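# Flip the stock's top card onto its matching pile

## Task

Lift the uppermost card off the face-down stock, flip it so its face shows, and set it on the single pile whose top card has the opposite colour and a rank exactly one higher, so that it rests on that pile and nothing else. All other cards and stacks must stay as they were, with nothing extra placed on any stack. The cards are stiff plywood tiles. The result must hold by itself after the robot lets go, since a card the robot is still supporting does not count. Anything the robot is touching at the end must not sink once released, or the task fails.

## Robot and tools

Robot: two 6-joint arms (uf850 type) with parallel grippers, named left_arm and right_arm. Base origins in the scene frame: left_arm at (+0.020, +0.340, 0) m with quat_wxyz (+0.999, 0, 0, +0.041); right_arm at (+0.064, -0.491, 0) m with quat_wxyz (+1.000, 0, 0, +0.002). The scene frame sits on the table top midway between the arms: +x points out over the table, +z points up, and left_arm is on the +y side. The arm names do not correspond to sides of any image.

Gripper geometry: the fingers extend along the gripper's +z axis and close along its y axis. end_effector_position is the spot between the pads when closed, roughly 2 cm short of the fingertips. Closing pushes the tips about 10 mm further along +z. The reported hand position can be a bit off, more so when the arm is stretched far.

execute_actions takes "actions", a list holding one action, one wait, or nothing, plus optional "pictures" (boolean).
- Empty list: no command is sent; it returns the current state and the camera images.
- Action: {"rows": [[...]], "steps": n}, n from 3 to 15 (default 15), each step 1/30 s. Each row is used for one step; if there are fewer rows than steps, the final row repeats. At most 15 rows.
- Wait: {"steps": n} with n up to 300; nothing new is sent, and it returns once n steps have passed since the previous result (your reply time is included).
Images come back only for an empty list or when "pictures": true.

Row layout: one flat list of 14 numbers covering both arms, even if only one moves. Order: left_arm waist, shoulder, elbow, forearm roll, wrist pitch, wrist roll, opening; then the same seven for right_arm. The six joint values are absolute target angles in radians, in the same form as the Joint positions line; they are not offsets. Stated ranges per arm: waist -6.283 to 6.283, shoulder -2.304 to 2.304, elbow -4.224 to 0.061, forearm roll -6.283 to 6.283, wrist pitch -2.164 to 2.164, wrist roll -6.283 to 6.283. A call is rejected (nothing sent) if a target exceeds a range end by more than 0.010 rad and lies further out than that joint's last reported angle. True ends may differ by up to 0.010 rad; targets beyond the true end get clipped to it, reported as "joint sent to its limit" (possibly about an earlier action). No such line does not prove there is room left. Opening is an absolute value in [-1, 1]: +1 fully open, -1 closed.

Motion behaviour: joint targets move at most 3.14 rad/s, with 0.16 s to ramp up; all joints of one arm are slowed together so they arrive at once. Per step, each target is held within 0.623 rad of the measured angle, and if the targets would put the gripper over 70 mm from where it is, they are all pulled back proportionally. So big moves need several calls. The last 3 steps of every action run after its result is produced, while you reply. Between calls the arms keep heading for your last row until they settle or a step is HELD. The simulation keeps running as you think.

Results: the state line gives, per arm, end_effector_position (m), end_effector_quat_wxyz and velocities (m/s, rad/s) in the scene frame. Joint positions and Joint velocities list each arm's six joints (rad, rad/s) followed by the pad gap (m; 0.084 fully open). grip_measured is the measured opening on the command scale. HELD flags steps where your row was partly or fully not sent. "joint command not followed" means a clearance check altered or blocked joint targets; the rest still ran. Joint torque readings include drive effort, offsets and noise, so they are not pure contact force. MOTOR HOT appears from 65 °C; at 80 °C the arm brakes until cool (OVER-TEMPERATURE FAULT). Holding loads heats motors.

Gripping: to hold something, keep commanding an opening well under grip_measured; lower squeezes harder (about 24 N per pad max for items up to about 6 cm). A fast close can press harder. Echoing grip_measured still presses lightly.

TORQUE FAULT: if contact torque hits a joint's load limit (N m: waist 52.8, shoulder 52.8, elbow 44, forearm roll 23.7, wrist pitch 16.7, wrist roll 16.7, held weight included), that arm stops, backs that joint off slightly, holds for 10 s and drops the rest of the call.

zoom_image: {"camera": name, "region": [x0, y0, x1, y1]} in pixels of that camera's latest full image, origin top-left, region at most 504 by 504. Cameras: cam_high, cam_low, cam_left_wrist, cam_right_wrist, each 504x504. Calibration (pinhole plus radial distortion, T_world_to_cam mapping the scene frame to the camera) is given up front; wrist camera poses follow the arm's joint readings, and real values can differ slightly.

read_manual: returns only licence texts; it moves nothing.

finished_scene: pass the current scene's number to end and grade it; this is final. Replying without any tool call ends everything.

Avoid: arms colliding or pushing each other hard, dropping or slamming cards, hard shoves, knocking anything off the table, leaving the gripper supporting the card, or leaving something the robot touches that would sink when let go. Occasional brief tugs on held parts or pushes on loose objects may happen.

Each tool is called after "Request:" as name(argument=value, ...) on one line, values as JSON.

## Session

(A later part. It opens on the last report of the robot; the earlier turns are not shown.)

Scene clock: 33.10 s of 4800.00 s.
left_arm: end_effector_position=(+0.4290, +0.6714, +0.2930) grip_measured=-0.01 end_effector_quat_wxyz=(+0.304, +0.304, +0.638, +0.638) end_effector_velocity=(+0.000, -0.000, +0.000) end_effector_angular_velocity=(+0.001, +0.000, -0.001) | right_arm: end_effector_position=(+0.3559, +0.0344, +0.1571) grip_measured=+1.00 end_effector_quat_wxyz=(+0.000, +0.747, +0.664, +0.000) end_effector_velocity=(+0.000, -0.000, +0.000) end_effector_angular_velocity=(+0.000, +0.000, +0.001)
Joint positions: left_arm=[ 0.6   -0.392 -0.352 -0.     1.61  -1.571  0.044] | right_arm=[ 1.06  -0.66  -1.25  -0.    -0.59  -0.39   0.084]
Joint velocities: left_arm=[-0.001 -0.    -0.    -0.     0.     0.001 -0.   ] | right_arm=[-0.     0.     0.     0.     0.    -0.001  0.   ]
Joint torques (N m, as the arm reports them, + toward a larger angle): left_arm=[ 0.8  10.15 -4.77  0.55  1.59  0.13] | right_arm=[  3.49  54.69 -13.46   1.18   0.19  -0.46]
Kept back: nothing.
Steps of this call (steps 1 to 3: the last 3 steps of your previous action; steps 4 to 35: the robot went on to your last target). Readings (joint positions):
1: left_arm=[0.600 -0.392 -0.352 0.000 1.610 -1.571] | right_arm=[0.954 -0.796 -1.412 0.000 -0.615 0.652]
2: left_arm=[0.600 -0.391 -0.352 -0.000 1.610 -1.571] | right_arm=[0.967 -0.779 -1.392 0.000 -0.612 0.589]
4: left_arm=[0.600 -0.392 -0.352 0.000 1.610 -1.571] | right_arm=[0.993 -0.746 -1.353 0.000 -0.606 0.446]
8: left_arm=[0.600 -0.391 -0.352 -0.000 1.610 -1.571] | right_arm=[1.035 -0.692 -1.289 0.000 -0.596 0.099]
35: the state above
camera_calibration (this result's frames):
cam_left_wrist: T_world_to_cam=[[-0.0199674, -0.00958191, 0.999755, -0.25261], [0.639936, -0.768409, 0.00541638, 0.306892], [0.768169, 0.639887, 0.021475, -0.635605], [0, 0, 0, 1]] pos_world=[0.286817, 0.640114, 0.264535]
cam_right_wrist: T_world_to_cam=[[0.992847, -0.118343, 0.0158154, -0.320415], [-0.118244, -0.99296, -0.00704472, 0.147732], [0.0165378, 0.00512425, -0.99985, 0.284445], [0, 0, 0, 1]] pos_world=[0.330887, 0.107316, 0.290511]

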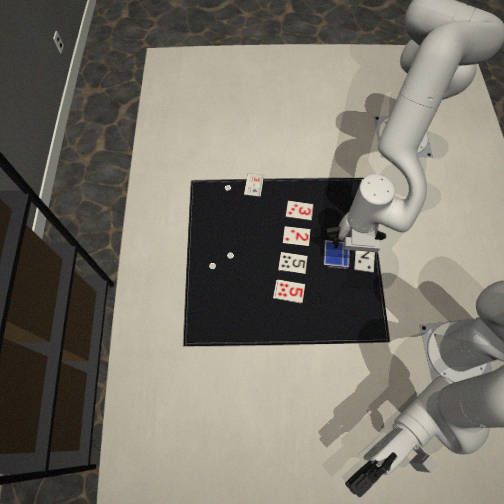

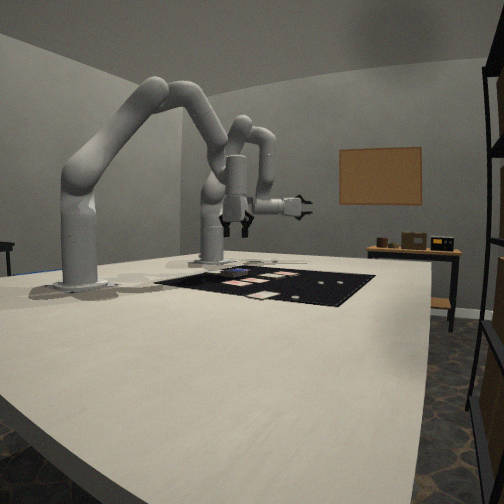

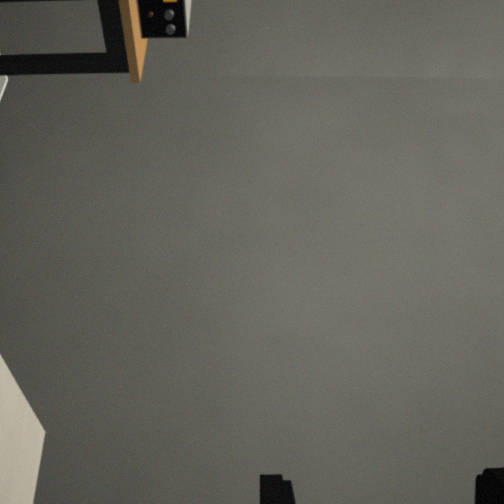

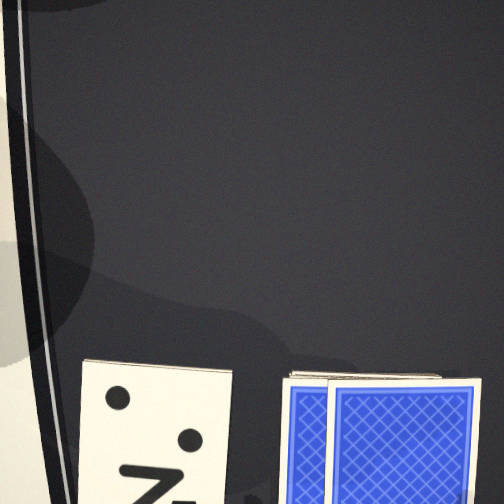

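Request:
execute_actions(actions=[{"rows":[[0.6,-0.3915,-0.3524,0,1.61,-1.571,0,0.919,-0.8307,-1.3289,0,-0.4982,-0.527,-1]],"steps":15}])

Request:
execute_actions(actions=[{"steps":8}])

Request:
execute_actions(actions=[{"rows":[[0.6,-0.3915,-0.3524,0,1.61,-1.571,0,0.919,-0.9149,-1.3457,0,-0.4308,-0.527,-1]],"steps":15}], pictures=true)

Request:
zoom_image(camera="cam_low", region=[210, 245, 280, 290])

Scene clock: 33.97 s of 4800.00 s.
left_arm: end_effector_position=(+0.4290, +0.6714, +0.2930) grip_measured=-0.01 end_effector_quat_wxyz=(+0.304, +0.304, +0.638, +0.638) end_effector_velocity=(+0.000, +0.000, +0.000) end_effector_angular_velocity=(-0.000, -0.000, -0.000) | right_arm: end_effector_position=(+0.4356, +0.0075, +0.0839) grip_measured=-0.92 end_effector_quat_wxyz=(+0.000, +0.749, +0.663, -0.001) end_effector_velocity=(+0.060, -0.017, -0.050) end_effector_angular_velocity=(+0.019, -0.013, +0.012)
Joint positions: left_arm=[ 0.6   -0.391 -0.352  0.     1.61  -1.571  0.044] | right_arm=[ 0.927 -0.821 -1.323 -0.    -0.504 -0.518  0.004]
Joint velocities: left_arm=[ 0.     0.    -0.     0.    -0.001 -0.    -0.   ] | right_arm=[-0.095 -0.117 -0.069  0.     0.071 -0.107 -0.217]
Joint torques (N m, as the arm reports them, + toward a larger angle): left_arm=[-0.11 10.86 -5.02  0.73  1.61  0.07] | right_arm=[  7.26  67.38 -14.38   1.32   0.16  -0.35]
Steps of this call (steps 1 to 14: the robot went on to your last target; steps 15 to 26: the first 12 steps of this action). Readings (joint positions):
15: left_arm=[0.600 -0.391 -0.352 -0.000 1.610 -1.571] | right_arm=[1.060 -0.660 -1.250 0.000 -0.590 -0.390]
16: left_arm=[0.600 -0.391 -0.352 0.000 1.610 -1.571] | right_arm=[1.056 -0.665 -1.253 0.000 -0.587 -0.395]
18: left_arm=[0.600 -0.391 -0.352 0.000 1.610 -1.571] | right_arm=[1.026 -0.701 -1.272 0.000 -0.567 -0.425]
22: left_arm=[0.600 -0.392 -0.352 0.000 1.610 -1.571] | right_arm=[0.960 -0.781 -1.305 -0.000 -0.526 -0.486]
26: the state above

Scene clock: 34.23 s of 4800.00 s.
left_arm: end_effector_position=(+0.4290, +0.6714, +0.2930) grip_measured=-0.01 end_effector_quat_wxyz=(+0.304, +0.304, +0.638, +0.638) end_effector_velocity=(+0.000, -0.000, -0.000) end_effector_angular_velocity=(+0.000, +0.001, -0.001) | right_arm: end_effector_position=(+0.4402, +0.0066, +0.0805) grip_measured=-1.00 end_effector_quat_wxyz=(-0.000, +0.748, +0.663, +0.000) end_effector_velocity=(+0.002, -0.002, -0.003) end_effector_angular_velocity=(-0.001, +0.001, -0.000)
Joint positions: left_arm=[ 0.6   -0.392 -0.352  0.     1.61  -1.571  0.044] | right_arm=[ 0.92  -0.83  -1.329  0.    -0.498 -0.527  0.   ]
Joint velocities: left_arm=[-0.    -0.001 -0.001  0.001 -0.001  0.001 -0.   ] | right_arm=[-0.005 -0.006 -0.002  0.     0.003 -0.004  0.   ]
Joint torques (N m, as the arm reports them, + toward a larger angle): left_arm=[ 0.72  9.84 -4.92  0.73  1.58  0.11] | right_arm=[  1.53  58.06 -13.23   1.     0.27  -0.62]
Kept back: nothing.
Steps of this call (steps 1 to 3: the last 3 steps of your previous action; steps 4 to 8: the robot went on to your last target). Readings (joint positions):
1: left_arm=[0.600 -0.392 -0.352 0.000 1.610 -1.571] | right_arm=[0.924 -0.824 -1.325 -0.000 -0.502 -0.521]
2: left_arm=[0.600 -0.391 -0.352 -0.000 1.610 -1.571] | right_arm=[0.923 -0.826 -1.327 -0.000 -0.501 -0.523]
4: left_arm=[0.600 -0.391 -0.352 -0.000 1.610 -1.571] | right_arm=[0.921 -0.828 -1.328 0.000 -0.499 -0.525]
8: the state above

Scene clock: 34.63 s of 4800.00 s.
left_arm: end_effector_position=(+0.4290, +0.6714, +0.2930) grip_measured=-0.01 end_effector_quat_wxyz=(+0.304, +0.304, +0.638, +0.638) end_effector_velocity=(-0.000, +0.000, +0.000) end_effector_angular_velocity=(+0.000, +0.000, +0.001) | right_arm: end_effector_position=(+0.4405, +0.0063, +0.0340) grip_measured=-1.00 end_effector_quat_wxyz=(-0.000, +0.749, +0.663, +0.000) end_effector_velocity=(+0.003, +0.003, -0.006) end_effector_angular_velocity=(+0.008, -0.006, +0.000)
Joint positions: left_arm=[ 0.6   -0.391 -0.352 -0.     1.61  -1.571  0.044] | right_arm=[ 0.919 -0.913 -1.346  0.    -0.432 -0.527  0.   ]
Joint velocities: left_arm=[ 0.001  0.001  0.    -0.    -0.     0.    -0.   ] | right_arm=[-0.    -0.015 -0.008 -0.     0.017 -0.     0.   ]
Joint torques (N m, as the arm reports them, + toward a larger angle): left_arm=[-0.01  9.87 -5.01  0.88  1.55  0.11] | right_arm=[  2.94  58.08 -12.44   1.16   0.13  -0.41]
Steps of this call (steps 1 to 12: the first 12 steps of this action). Readings (joint positions):
1: left_arm=[0.600 -0.391 -0.352 -0.000 1.610 -1.571] | right_arm=[0.920 -0.830 -1.329 0.000 -0.498 -0.527]
2: left_arm=[0.600 -0.392 -0.352 -0.000 1.610 -1.571] | right_arm=[0.919 -0.835 -1.331 0.000 -0.494 -0.527]
4: left_arm=[0.600 -0.392 -0.352 -0.000 1.610 -1.571] | right_arm=[0.919 -0.866 -1.338 0.000 -0.468 -0.527]
8: left_arm=[0.600 -0.391 -0.352 0.000 1.610 -1.571] | right_arm=[0.919 -0.908 -1.342 -0.000 -0.438 -0.527]
12: the state above
camera_calibration (this result's frames):
cam_left_wrist: T_world_to_cam=[[-0.0199675, -0.00958156, 0.999755, -0.25261], [0.639936, -0.768409, 0.00541667, 0.306892], [0.768169, 0.639887, 0.0214748, -0.635605], [0, 0, 0, 1]] pos_world=[0.286817, 0.640114, 0.264535]
cam_right_wrist: T_world_to_cam=[[0.992372, -0.122232, 0.0160219, -0.405551], [-0.122127, -0.992487, -0.00740765, 0.130691], [0.016807, 0.00539444, -0.999844, 0.160032], [0, 0, 0, 1]] pos_world=[0.415729, 0.0792741, 0.167473]

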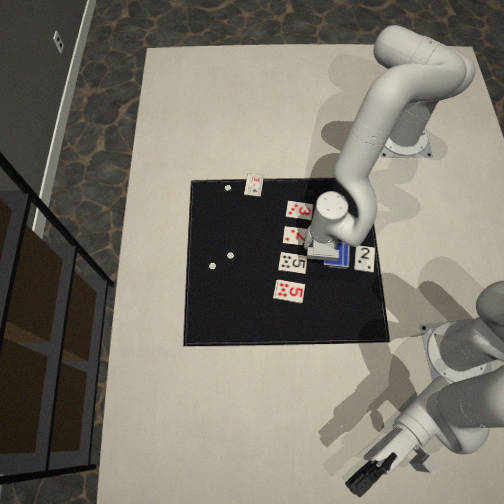

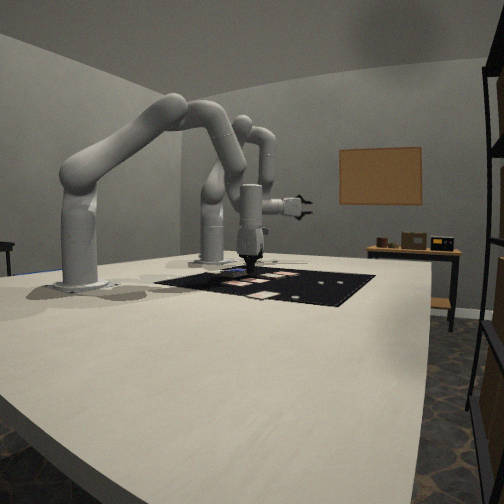

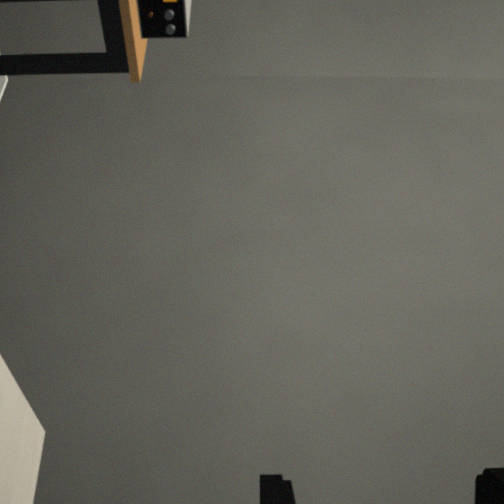

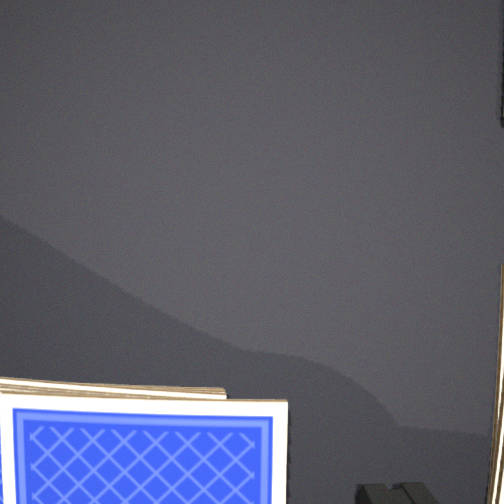

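Region (210, 245, 280, 290) of cam_low's 504x504 image, scaled by 7.200, with more detail than that image has; it fills the top 324 rows of this view, and the rest is white.

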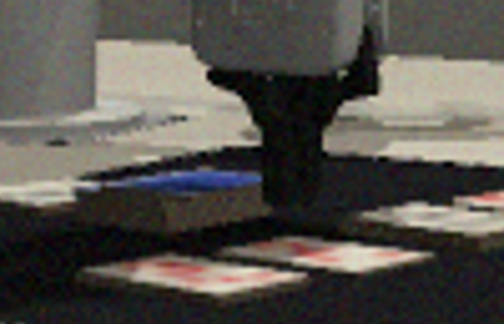

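Request:
execute_actions(actions=[{"rows":[[0.6,-0.3915,-0.3524,0,1.61,-1.571,0,0.933,-0.906,-1.3285,0,-0.4223,-0.5125,-1],[0.6,-0.3915,-0.3524,0,1.61,-1.571,0,0.933,-0.906,-1.3285,0,-0.4223,-0.5125,-1],[0.6,-0.3915,-0.3524,0,1.61,-1.571,0,0.933,-0.906,-1.3285,0,-0.4223,-0.5125,-1],[0.6,-0.3915,-0.3524,0,1.61,-1.571,0,0.94,-0.902,-1.32,0,-0.418,-0.505,-1],[0.6,-0.3915,-0.3524,0,1.61,-1.571,0,0.94,-0.902,-1.32,0,-0.418,-0.505,-1],[0.6,-0.3915,-0.3524,0,1.61,-1.571,0,0.9476,-0.8974,-1.3112,0,-0.4138,-0.498,-1],[0.6,-0.3915,-0.3524,0,1.61,-1.571,0,0.9476,-0.8974,-1.3112,0,-0.4138,-0.498,-1],[0.6,-0.3915,-0.3524,0,1.61,-1.571,0,0.953,-0.894,-1.3047,0,-0.4106,-0.4925,-1]],"steps":15}])

Request:
execute_actions(actions=[{"steps":5}], pictures=true)

Scene clock: 35.23 s of 4800.00 s.
left_arm: end_effector_position=(+0.4290, +0.6714, +0.2930) grip_measured=-0.01 end_effector_quat_wxyz=(+0.304, +0.304, +0.638, +0.638) end_effector_velocity=(-0.000, +0.000, +0.000) end_effector_angular_velocity=(+0.000, -0.001, +0.001) | right_arm: end_effector_position=(+0.4189, +0.0090, +0.0331) grip_measured=-1.00 end_effector_quat_wxyz=(+0.000, +0.749, +0.663, -0.000) end_effector_velocity=(-0.028, +0.003, +0.001) end_effector_angular_velocity=(+0.001, -0.001, -0.003)
Joint positions: left_arm=[ 0.6   -0.391 -0.352  0.     1.61  -1.571  0.044] | right_arm=[ 0.95  -0.896 -1.309  0.    -0.413 -0.496  0.   ]
Joint velocities: left_arm=[ 0.001  0.    -0.    -0.    -0.    -0.     0.   ] | right_arm=[0.04  0.026 0.05  0.001 0.025 0.043 0.   ]
Joint torques (N m, as the arm reports them, + toward a larger angle): left_arm=[ 1.59 10.54 -4.51  0.78  1.6   0.06] | right_arm=[ -0.03  58.73 -11.82   1.35   0.17  -0.72]
Steps of this call (steps 1 to 3: the last 3 steps of your previous action; steps 4 to 6: the robot went on to your last target; steps 7 to 18: the first 12 steps of this action). Readings (joint positions):
7: left_arm=[0.600 -0.392 -0.352 -0.000 1.610 -1.571] | right_arm=[0.919 -0.914 -1.346 0.000 -0.431 -0.527]
8: left_arm=[0.600 -0.392 -0.352 -0.000 1.610 -1.571] | right_arm=[0.921 -0.913 -1.343 -0.000 -0.429 -0.525]
10: left_arm=[0.600 -0.392 -0.352 -0.000 1.610 -1.571] | right_arm=[0.927 -0.910 -1.336 0.000 -0.426 -0.519]
14: left_arm=[0.600 -0.391 -0.352 0.000 1.610 -1.571] | right_arm=[0.939 -0.902 -1.321 0.000 -0.419 -0.506]
18: the state above

Scene clock: 35.40 s of 4800.00 s.
left_arm: end_effector_position=(+0.4290, +0.6714, +0.2930) grip_measured=-0.01 end_effector_quat_wxyz=(+0.304, +0.304, +0.638, +0.638) end_effector_velocity=(-0.000, +0.001, +0.000) end_effector_angular_velocity=(+0.001, -0.001, +0.001) | right_arm: end_effector_position=(+0.4170, +0.0092, +0.0331) grip_measured=-1.00 end_effector_quat_wxyz=(-0.000, +0.749, +0.663, +0.000) end_effector_velocity=(-0.003, -0.001, -0.000) end_effector_angular_velocity=(-0.001, +0.000, -0.002)
Joint positions: left_arm=[ 0.6   -0.391 -0.352  0.     1.61  -1.571  0.044] | right_arm=[ 0.952 -0.894 -1.305 -0.    -0.411 -0.493  0.   ]
Joint velocities: left_arm=[ 0.001 -0.    -0.     0.001  0.001  0.    -0.   ] | right_arm=[ 0.003  0.003  0.007 -0.     0.003  0.006  0.   ]
Joint torques (N m, as the arm reports them, + toward a larger angle): left_arm=[ 0.62 10.78 -4.62  0.67  1.68  0.09] | right_arm=[  1.8   59.19 -12.02   1.21   0.32  -0.66]
Kept back: nothing.
Steps of this call (steps 1 to 3: the last 3 steps of your previous action; steps 4 to 5: the robot went on to your last target). Readings (joint positions):
1: left_arm=[0.600 -0.392 -0.352 0.000 1.610 -1.571] | right_arm=[0.951 -0.895 -1.307 0.000 -0.412 -0.495]
2: left_arm=[0.600 -0.391 -0.352 -0.000 1.610 -1.571] | right_arm=[0.952 -0.895 -1.307 0.000 -0.412 -0.494]
4: left_arm=[0.600 -0.392 -0.352 0.000 1.610 -1.571] | right_arm=[0.952 -0.894 -1.306 -0.000 -0.411 -0.493]
5: the state above
camera_calibration (this result's frames):
cam_left_wrist: T_world_to_cam=[[-0.0199673, -0.00958171, 0.999755, -0.25261], [0.639936, -0.768409, 0.00541643, 0.306892], [0.768169, 0.639887, 0.0214747, -0.635605], [0, 0, 0, 1]] pos_world=[0.286817, 0.640114, 0.264535]
cam_right_wrist: T_world_to_cam=[[0.992303, -0.12281, 0.015896, -0.381807], [-0.122708, -0.992417, -0.00719551, 0.130837], [0.0166591, 0.00518956, -0.999848, 0.159552], [0, 0, 0, 1]] pos_world=[0.392265, 0.0821278, 0.166538]

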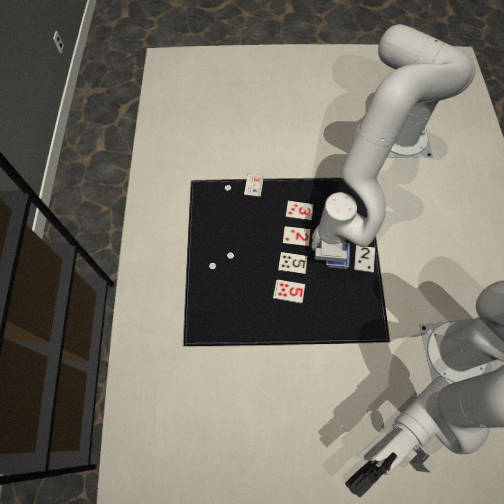

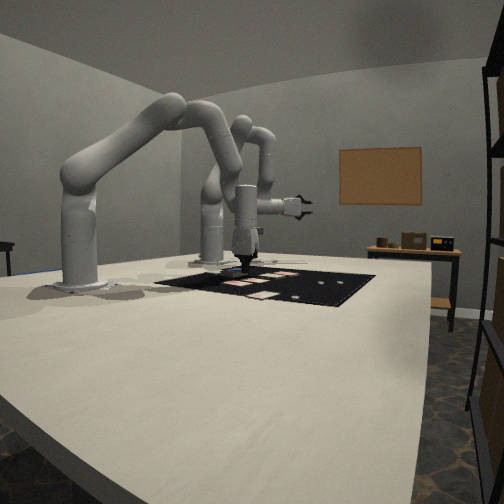

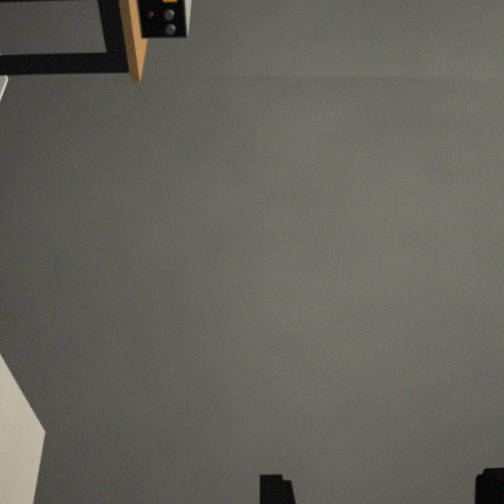

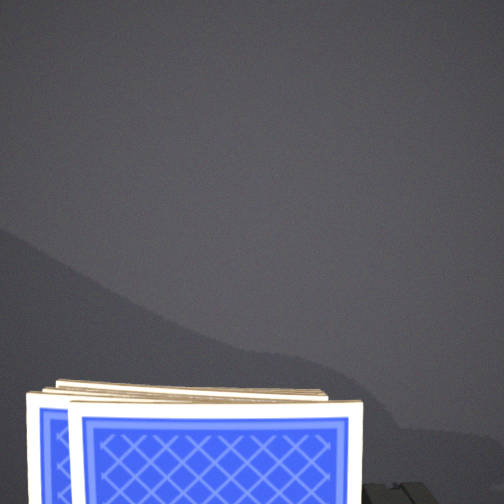

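Request:
execute_actions(actions=[{"rows":[[0.6,-0.3915,-0.3524,0,1.61,-1.571,0,0.958,-0.891,-1.2987,0,-0.4076,-0.4875,-1],[0.6,-0.3915,-0.3524,0,1.61,-1.571,0,0.958,-0.891,-1.2987,0,-0.4076,-0.4875,-1],[0.6,-0.3915,-0.3524,0,1.61,-1.571,0,0.958,-0.891,-1.2987,0,-0.4076,-0.4875,-1],[0.6,-0.3915,-0.3524,0,1.61,-1.571,0,0.963,-0.888,-1.2927,0,-0.4046,-0.4825,-1]],"steps":12}])

Request:
execute_actions(actions=[{"steps":5}], pictures=true)

Scene clock: 35.83 s of 4800.00 s.
left_arm: end_effector_position=(+0.4290, +0.6714, +0.2930) grip_measured=-0.01 end_effector_quat_wxyz=(+0.304, +0.304, +0.638, +0.638) end_effector_velocity=(+0.000, +0.000, +0.000) end_effector_angular_velocity=(-0.001, -0.001, -0.000) | right_arm: end_effector_position=(+0.4105, +0.0098, +0.0331) grip_measured=-1.00 end_effector_quat_wxyz=(-0.000, +0.749, +0.663, +0.000) end_effector_velocity=(-0.011, +0.001, +0.000) end_effector_angular_velocity=(+0.000, -0.000, -0.003)
Joint positions: left_arm=[ 0.6   -0.392 -0.352  0.     1.61  -1.571  0.044] | right_arm=[ 0.962 -0.889 -1.294 -0.    -0.405 -0.484  0.   ]
Joint velocities: left_arm=[-0.     0.    -0.     0.    -0.001 -0.002  0.   ] | right_arm=[ 0.015  0.01   0.02  -0.     0.01   0.018  0.   ]
Joint torques (N m, as the arm reports them, + toward a larger angle): left_arm=[ 0.15 10.13 -4.59  0.55  1.54  0.14] | right_arm=[  2.6   56.   -12.15   1.07   0.19  -0.64]
Steps of this call (steps 1 to 4: the robot went on to your last target; steps 5 to 13: the first 9 steps of this action). Readings (joint positions):
5: left_arm=[0.600 -0.391 -0.352 0.000 1.610 -1.571] | right_arm=[0.953 -0.894 -1.305 -0.000 -0.411 -0.492]
6: left_arm=[0.600 -0.391 -0.352 0.000 1.610 -1.571] | right_arm=[0.954 -0.894 -1.304 -0.000 -0.410 -0.492]
8: left_arm=[0.600 -0.391 -0.352 -0.000 1.610 -1.571] | right_arm=[0.956 -0.892 -1.301 -0.000 -0.409 -0.490]
12: left_arm=[0.600 -0.392 -0.352 0.000 1.610 -1.571] | right_arm=[0.961 -0.889 -1.295 -0.000 -0.406 -0.485]
13: the state above

Scene clock: 36.00 s of 4800.00 s.
left_arm: end_effector_position=(+0.4290, +0.6714, +0.2930) grip_measured=-0.01 end_effector_quat_wxyz=(+0.304, +0.304, +0.638, +0.638) end_effector_velocity=(+0.000, +0.000, +0.000) end_effector_angular_velocity=(-0.000, -0.000, +0.000) | right_arm: end_effector_position=(+0.4098, +0.0098, +0.0331) grip_measured=-1.00 end_effector_quat_wxyz=(-0.000, +0.749, +0.663, +0.000) end_effector_velocity=(-0.001, +0.000, +0.000) end_effector_angular_velocity=(+0.001, -0.001, -0.002)
Joint positions: left_arm=[ 0.6   -0.392 -0.352  0.     1.61  -1.571  0.044] | right_arm=[ 0.963 -0.888 -1.293 -0.    -0.405 -0.483  0.   ]
Joint velocities: left_arm=[-0.     0.001  0.    -0.    -0.001 -0.     0.   ] | right_arm=[ 0.001  0.002  0.002 -0.     0.001  0.003  0.   ]
Joint torques (N m, as the arm reports them, + toward a larger angle): left_arm=[ 0.64  9.76 -4.54  0.92  1.59 -0.01] | right_arm=[  1.91  58.36 -12.21   1.01   0.19  -0.5 ]
Kept back: nothing.
Steps of this call (steps 1 to 3: the last 3 steps of your previous action; steps 4 to 5: the robot went on to your last target). Readings (joint positions):
1: left_arm=[0.600 -0.392 -0.352 0.000 1.610 -1.571] | right_arm=[0.962 -0.889 -1.294 -0.000 -0.405 -0.483]
2: left_arm=[0.600 -0.391 -0.352 -0.000 1.610 -1.571] | right_arm=[0.962 -0.888 -1.293 -0.000 -0.405 -0.483]
4: left_arm=[0.600 -0.391 -0.352 0.000 1.610 -1.571] | right_arm=[0.963 -0.888 -1.293 -0.000 -0.405 -0.483]
5: the state above
camera_calibration (this result's frames):
cam_left_wrist: T_world_to_cam=[[-0.0199675, -0.00958178, 0.999755, -0.25261], [0.639936, -0.768409, 0.00541651, 0.306892], [0.768169, 0.639887, 0.0214749, -0.635605], [0, 0, 0, 1]] pos_world=[0.286817, 0.640114, 0.264535]
cam_right_wrist: T_world_to_cam=[[0.992308, -0.122769, 0.0158912, -0.374578], [-0.122668, -0.992422, -0.0071902, 0.130616], [0.0166535, 0.00518555, -0.999848, 0.159655], [0, 0, 0, 1]] pos_world=[0.38506, 0.0828121, 0.166523]

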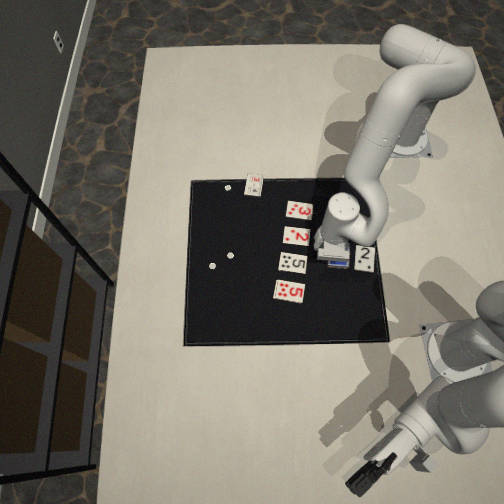

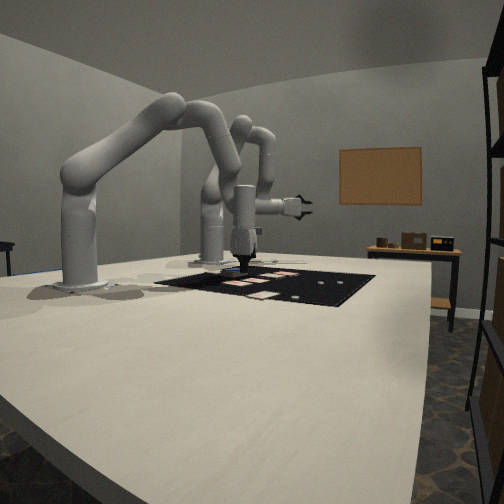

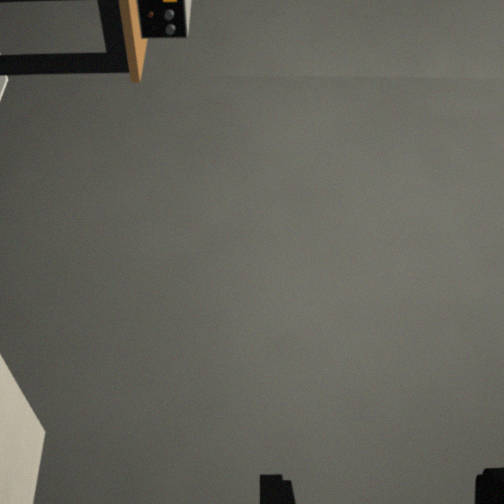

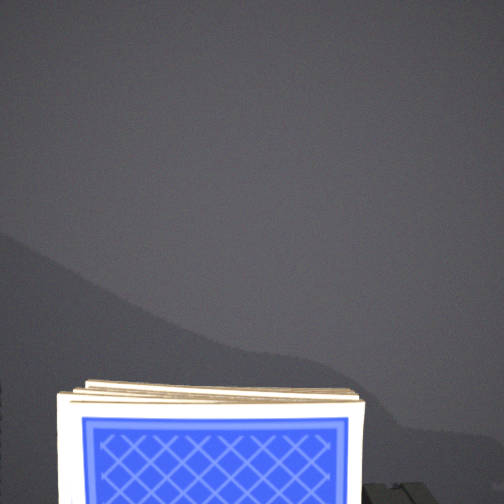

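Request:
execute_actions(actions=[{"rows":[[0.6,-0.3915,-0.3524,0,1.61,-1.571,0,0.94,-0.902,-1.32,0,-0.418,-0.505,-1],[0.6,-0.3915,-0.3524,0,1.61,-1.571,0,0.94,-0.902,-1.32,0,-0.418,-0.505,-1],[0.6,-0.3915,-0.3524,0,1.61,-1.571,0,0.94,-0.902,-1.32,0,-0.418,-0.505,-1],[0.6,-0.3915,-0.3524,0,1.61,-1.571,0,0.94,-0.902,-1.32,0,-0.418,-0.505,-1],[0.6,-0.3915,-0.3524,0,1.61,-1.571,0,0.94,-0.902,-1.32,0,-0.418,-0.505,-1],[0.6,-0.3915,-0.3524,0,1.61,-1.571,0,0.9,-0.7,-1.35,0,-0.65,-0.527,-1]],"steps":15}])

Request:
execute_actions(actions=[{"rows":[[0.6,-0.3915,-0.3524,0,1.61,-1.571,0,0.6,-0.6,-1.4,0,-0.8,-0.527,-1]],"steps":15}])

Request:
execute_actions(actions=[{"steps":12}], pictures=true)

Request:
zoom_image(camera="cam_high", region=[260, 190, 390, 310])

Scene clock: 36.57 s of 4800.00 s.
left_arm: end_effector_position=(+0.4290, +0.6714, +0.2930) grip_measured=-0.01 end_effector_quat_wxyz=(+0.304, +0.304, +0.638, +0.638) end_effector_velocity=(+0.000, -0.000, -0.000) end_effector_angular_velocity=(+0.000, +0.000, -0.000) | right_arm: end_effector_position=(+0.4408, +0.0097, +0.1002) grip_measured=-1.00 end_effector_quat_wxyz=(-0.000, +0.752, +0.659, +0.001) end_effector_velocity=(+0.081, -0.015, +0.377) end_effector_angular_velocity=(-0.001, +0.001, -0.048)
Joint positions: left_arm=[ 0.6   -0.392 -0.352 -0.     1.61  -1.571  0.044] | right_arm=[ 0.922 -0.801 -1.334  0.    -0.53  -0.514  0.   ]
Joint velocities: left_arm=[-0.    -0.001 -0.001  0.     0.001  0.     0.   ] | right_arm=[-0.117  0.552 -0.092  0.    -0.645 -0.069  0.   ]
Joint torques (N m, as the arm reports them, + toward a larger angle): left_arm=[ 0.46 10.51 -4.71  0.69  1.59  0.03] | right_arm=[  2.1   52.9  -12.17   1.05   0.25  -0.54]
Steps of this call (steps 1 to 5: the robot went on to your last target; steps 6 to 17: the first 12 steps of this action). Readings (joint positions):
6: left_arm=[0.600 -0.392 -0.352 -0.000 1.610 -1.571] | right_arm=[0.963 -0.888 -1.293 -0.000 -0.405 -0.483]
7: left_arm=[0.600 -0.391 -0.352 -0.000 1.610 -1.571] | right_arm=[0.961 -0.890 -1.296 0.000 -0.407 -0.486]
9: left_arm=[0.600 -0.391 -0.352 -0.000 1.610 -1.571] | right_arm=[0.951 -0.895 -1.307 0.000 -0.412 -0.494]
13: left_arm=[0.600 -0.391 -0.352 -0.000 1.610 -1.571] | right_arm=[0.939 -0.884 -1.317 -0.000 -0.441 -0.504]
17: the state above

Scene clock: 37.07 s of 4800.00 s.
left_arm: end_effector_position=(+0.4290, +0.6714, +0.2930) grip_measured=-0.01 end_effector_quat_wxyz=(+0.304, +0.304, +0.638, +0.638) end_effector_velocity=(-0.000, +0.000, -0.000) end_effector_angular_velocity=(-0.001, -0.000, +0.001) | right_arm: end_effector_position=(+0.5412, -0.0770, +0.2154) grip_measured=-1.00 end_effector_quat_wxyz=(+0.000, +0.814, +0.581, -0.000) end_effector_velocity=(+0.231, -0.267, +0.184) end_effector_angular_velocity=(+0.001, +0.000, -0.554)
Joint positions: left_arm=[ 0.6   -0.391 -0.352  0.     1.61  -1.571  0.044] | right_arm=[ 0.711 -0.646 -1.38  -0.    -0.735 -0.526  0.   ]
Joint velocities: left_arm=[-0.    -0.001 -0.    -0.001  0.    -0.001 -0.   ] | right_arm=[-0.56   0.229 -0.099  0.001 -0.329 -0.007  0.   ]
Joint torques (N m, as the arm reports them, + toward a larger angle): left_arm=[ 0.28 10.36 -5.08  0.52  1.65 -0.03] | right_arm=[  5.11  54.24 -15.82   1.39   0.1   -0.46]
Steps of this call (steps 1 to 3: the last 3 steps of your previous action; steps 4 to 15: the first 12 steps of this action). Readings (joint positions):
4: left_arm=[0.600 -0.391 -0.352 -0.000 1.610 -1.571] | right_arm=[0.907 -0.731 -1.346 0.000 -0.612 -0.523]
5: left_arm=[0.600 -0.392 -0.352 0.000 1.610 -1.571] | right_arm=[0.900 -0.720 -1.349 0.000 -0.625 -0.524]
7: left_arm=[0.600 -0.392 -0.352 -0.000 1.610 -1.571] | right_arm=[0.864 -0.706 -1.354 0.000 -0.646 -0.524]
11: left_arm=[0.600 -0.391 -0.352 -0.000 1.610 -1.571] | right_arm=[0.786 -0.676 -1.367 -0.000 -0.691 -0.525]
15: the state above

Scene clock: 37.47 s of 4800.00 s.
left_arm: end_effector_position=(+0.4290, +0.6714, +0.2930) grip_measured=-0.01 end_effector_quat_wxyz=(+0.304, +0.304, +0.638, +0.638) end_effector_velocity=(+0.000, +0.000, -0.000) end_effector_angular_velocity=(+0.001, +0.001, +0.001) | right_arm: end_effector_position=(+0.5821, -0.1319, +0.2513) grip_measured=-1.00 end_effector_quat_wxyz=(+0.000, +0.844, +0.537, -0.000) end_effector_velocity=(+0.006, -0.009, +0.006) end_effector_angular_velocity=(+0.000, +0.000, -0.018)
Joint positions: left_arm=[ 0.6   -0.392 -0.352  0.     1.61  -1.571  0.044] | right_arm=[ 0.602 -0.601 -1.399  0.    -0.799 -0.527  0.   ]
Joint velocities: left_arm=[ 0.    -0.    -0.    -0.    -0.     0.002 -0.   ] | right_arm=[-0.018  0.007 -0.003  0.001 -0.01  -0.     0.   ]
Joint torques (N m, as the arm reports them, + toward a larger angle): left_arm=[ 0.9  10.13 -4.92  0.59  1.62  0.14] | right_arm=[  2.65  54.52 -16.05   1.54   0.18  -0.4 ]
Kept back: nothing.
Steps of this call (steps 1 to 3: the last 3 steps of your previous action; steps 4 to 12: the robot went on to your last target). Readings (joint positions):
1: left_arm=[0.600 -0.392 -0.352 -0.000 1.610 -1.571] | right_arm=[0.692 -0.638 -1.384 -0.000 -0.746 -0.526]
2: left_arm=[0.600 -0.391 -0.352 0.000 1.610 -1.571] | right_arm=[0.673 -0.630 -1.387 -0.000 -0.757 -0.526]
4: left_arm=[0.600 -0.391 -0.352 -0.000 1.610 -1.571] | right_arm=[0.639 -0.616 -1.393 -0.000 -0.777 -0.527]
8: left_arm=[0.600 -0.392 -0.352 0.000 1.610 -1.571] | right_arm=[0.607 -0.603 -1.399 -0.000 -0.795 -0.527]
12: the state above
camera_calibration (this result's frames):
cam_left_wrist: T_world_to_cam=[[-0.0199674, -0.00958182, 0.999755, -0.25261], [0.639936, -0.768409, 0.0054164, 0.306892], [0.768169, 0.639887, 0.0214749, -0.635605], [0, 0, 0, 1]] pos_world=[0.286817, 0.640114, 0.264535]
cam_right_wrist: T_world_to_cam=[[0.904856, -0.425439, 0.0154061, -0.555379], [-0.425392, -0.904987, -0.00637474, 0.200175], [0.0166544, -0.000785401, -0.999861, 0.374949], [0, 0, 0, 1]] pos_world=[0.581446, -0.0548294, 0.384729]

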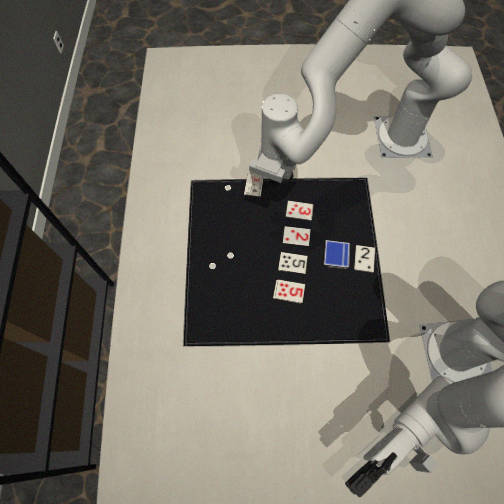

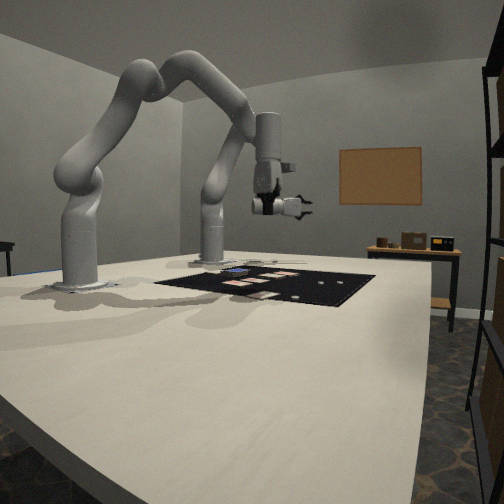

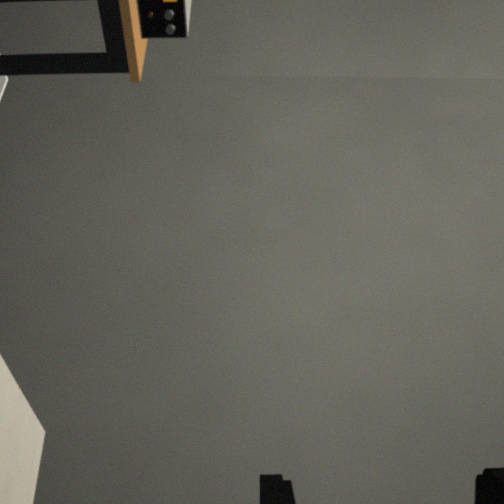

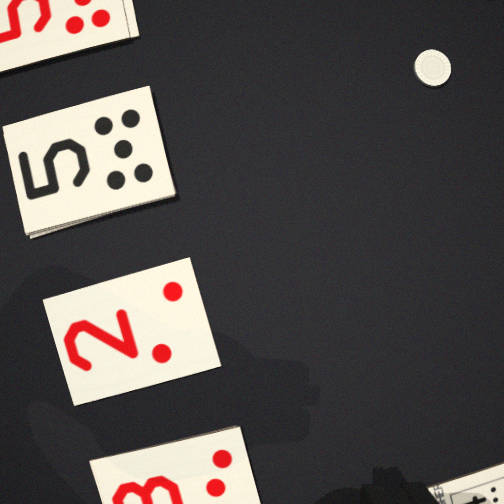

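Region (260, 190, 390, 310) of cam_high's 504x504 image, scaled by 3.877, with more detail than that image has; it fills the top 465 rows of this view, and the rest is white.

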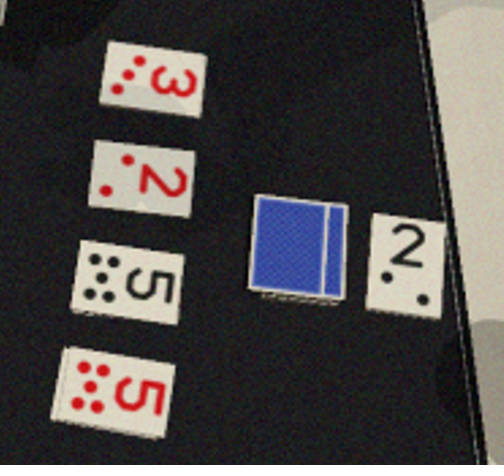

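Request:
execute_actions(actions=[{"rows":[[0.6,-0.3915,-0.3524,0,1.61,-1.571,0,1.06,-0.66,-1.25,0,-0.59,-0.39,-1]],"steps":15}])

Request:
execute_actions(actions=[{"steps":25}], pictures=true)

Request:
zoom_image(camera="cam_low", region=[210, 255, 260, 285])

Scene clock: 38.00 s of 4800.00 s.
left_arm: end_effector_position=(+0.4290, +0.6714, +0.2930) grip_measured=-0.01 end_effector_quat_wxyz=(+0.304, +0.304, +0.638, +0.638) end_effector_velocity=(-0.000, +0.000, -0.001) end_effector_angular_velocity=(-0.001, +0.001, +0.000) | right_arm: end_effector_position=(+0.4909, -0.0421, +0.2082) grip_measured=-1.00 end_effector_quat_wxyz=(+0.000, +0.803, +0.596, -0.000) end_effector_velocity=(-0.299, +0.231, -0.126) end_effector_angular_velocity=(-0.001, +0.001, +0.427)
Joint positions: left_arm=[ 0.6   -0.391 -0.352  0.     1.61  -1.571  0.044] | right_arm=[ 0.807 -0.627 -1.333  0.    -0.706 -0.466  0.   ]
Joint velocities: left_arm=[ 0.    -0.002  0.     0.     0.001 -0.     0.   ] | right_arm=[ 0.607 -0.079  0.198 -0.     0.275  0.18   0.   ]
Joint torques (N m, as the arm reports them, + toward a larger angle): left_arm=[ 0.92  9.83 -4.92  0.69  1.59  0.07] | right_arm=[  4.18  56.5  -14.47   1.19   0.21  -0.26]
Steps of this call (steps 1 to 4: the robot went on to your last target; steps 5 to 16: the first 12 steps of this action). Readings (joint positions):
5: left_arm=[0.600 -0.391 -0.352 -0.000 1.610 -1.571] | right_arm=[0.601 -0.600 -1.400 0.000 -0.800 -0.527]
6: left_arm=[0.600 -0.392 -0.352 0.000 1.610 -1.571] | right_arm=[0.605 -0.601 -1.398 -0.000 -0.797 -0.525]
8: left_arm=[0.600 -0.392 -0.352 -0.000 1.610 -1.571] | right_arm=[0.642 -0.605 -1.387 -0.000 -0.780 -0.514]
12: left_arm=[0.600 -0.391 -0.352 -0.000 1.610 -1.571] | right_arm=[0.726 -0.617 -1.359 0.000 -0.742 -0.490]
16: the state above

Scene clock: 38.83 s of 4800.00 s.
left_arm: end_effector_position=(+0.4290, +0.6714, +0.2930) grip_measured=-0.01 end_effector_quat_wxyz=(+0.304, +0.304, +0.638, +0.638) end_effector_velocity=(-0.000, +0.000, -0.000) end_effector_angular_velocity=(-0.002, -0.000, +0.001) | right_arm: end_effector_position=(+0.3562, +0.0344, +0.1572) grip_measured=-1.00 end_effector_quat_wxyz=(-0.000, +0.747, +0.664, +0.000) end_effector_velocity=(-0.002, +0.001, -0.001) end_effector_angular_velocity=(-0.001, +0.001, +0.001)
Joint positions: left_arm=[ 0.6   -0.391 -0.352 -0.     1.61  -1.571  0.044] | right_arm=[ 1.06 -0.66 -1.25 -0.   -0.59 -0.39  0.  ]
Joint velocities: left_arm=[ 0.    -0.001  0.    -0.     0.    -0.002 -0.   ] | right_arm=[ 0.004 -0.001  0.001  0.002  0.001  0.001  0.   ]
Joint torques (N m, as the arm reports them, + toward a larger angle): left_arm=[ 0.02 10.51 -4.95  1.02  1.65  0.06] | right_arm=[  1.13  54.05 -13.67   0.81   0.22  -0.72]
Kept back: nothing.
Steps of this call (steps 1 to 3: the last 3 steps of your previous action; steps 4 to 25: the robot went on to your last target). Readings (joint positions):
1: left_arm=[0.600 -0.392 -0.352 0.000 1.610 -1.571] | right_arm=[0.827 -0.630 -1.326 0.000 -0.697 -0.460]
2: left_arm=[0.600 -0.392 -0.352 0.000 1.610 -1.571] | right_arm=[0.847 -0.632 -1.319 0.000 -0.687 -0.454]
4: left_arm=[0.600 -0.391 -0.352 -0.000 1.610 -1.571] | right_arm=[0.888 -0.638 -1.306 0.000 -0.669 -0.441]
8: left_arm=[0.600 -0.391 -0.352 -0.000 1.610 -1.571] | right_arm=[0.970 -0.648 -1.279 0.000 -0.631 -0.417]
25: the state above
camera_calibration (this result's frames):
cam_left_wrist: T_world_to_cam=[[-0.0199675, -0.009582, 0.999755, -0.25261], [0.639936, -0.768409, 0.00541634, 0.306892], [0.768169, 0.639887, 0.0214751, -0.635605], [0, 0, 0, 1]] pos_world=[0.286817, 0.640114, 0.264536]
cam_right_wrist: T_world_to_cam=[[0.992804, -0.118693, 0.0158967, -0.320687], [-0.11859, -0.992917, -0.00722741, 0.147862], [0.0166419, 0.00529021, -0.999848, 0.284518], [0, 0, 0, 1]] pos_world=[0.331179, 0.107247, 0.290642]

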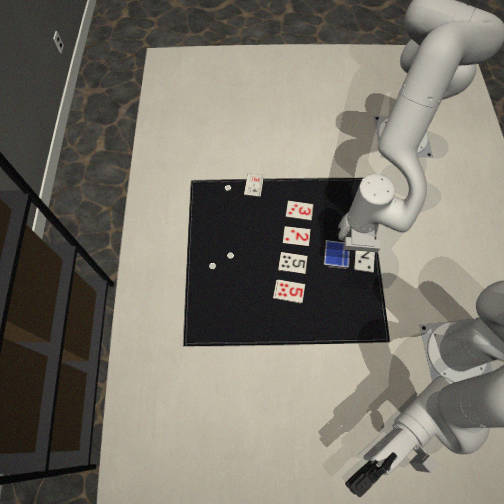

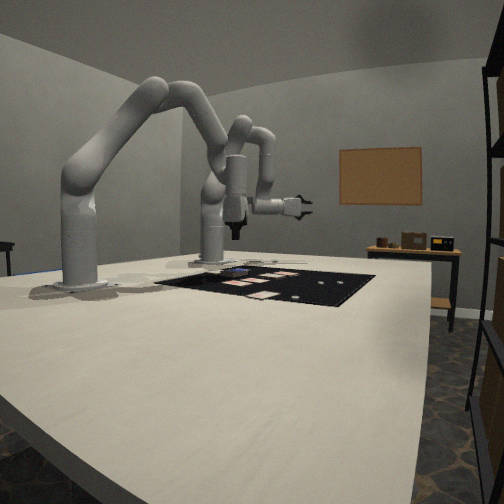

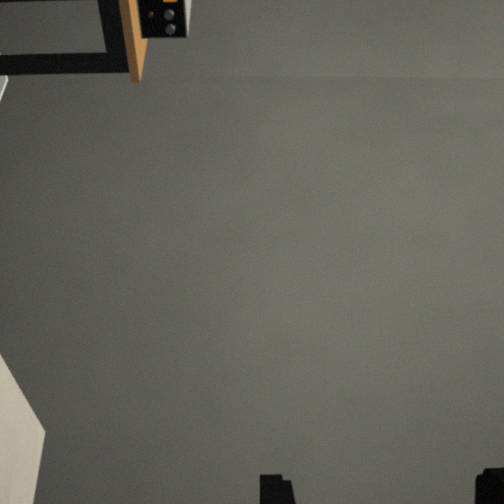

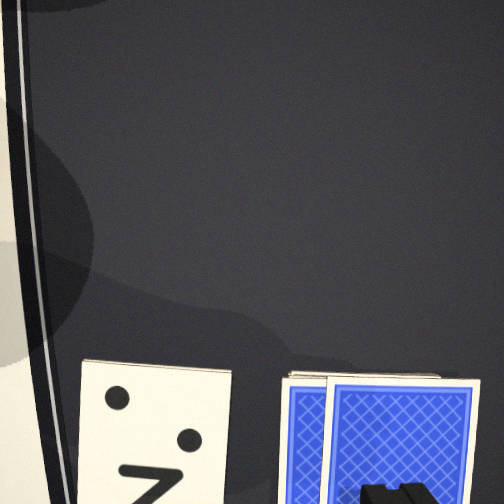

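Region (210, 255, 260, 285) of cam_low's 504x504 image, scaled by 10.080, with more detail than that image has; it fills the top 302 rows of this view, and the rest is white.

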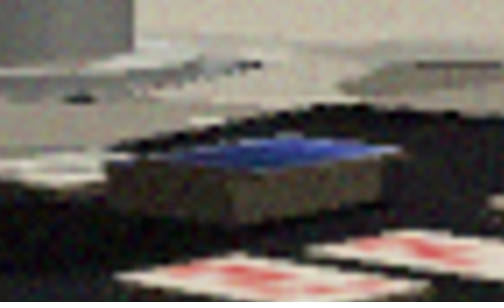

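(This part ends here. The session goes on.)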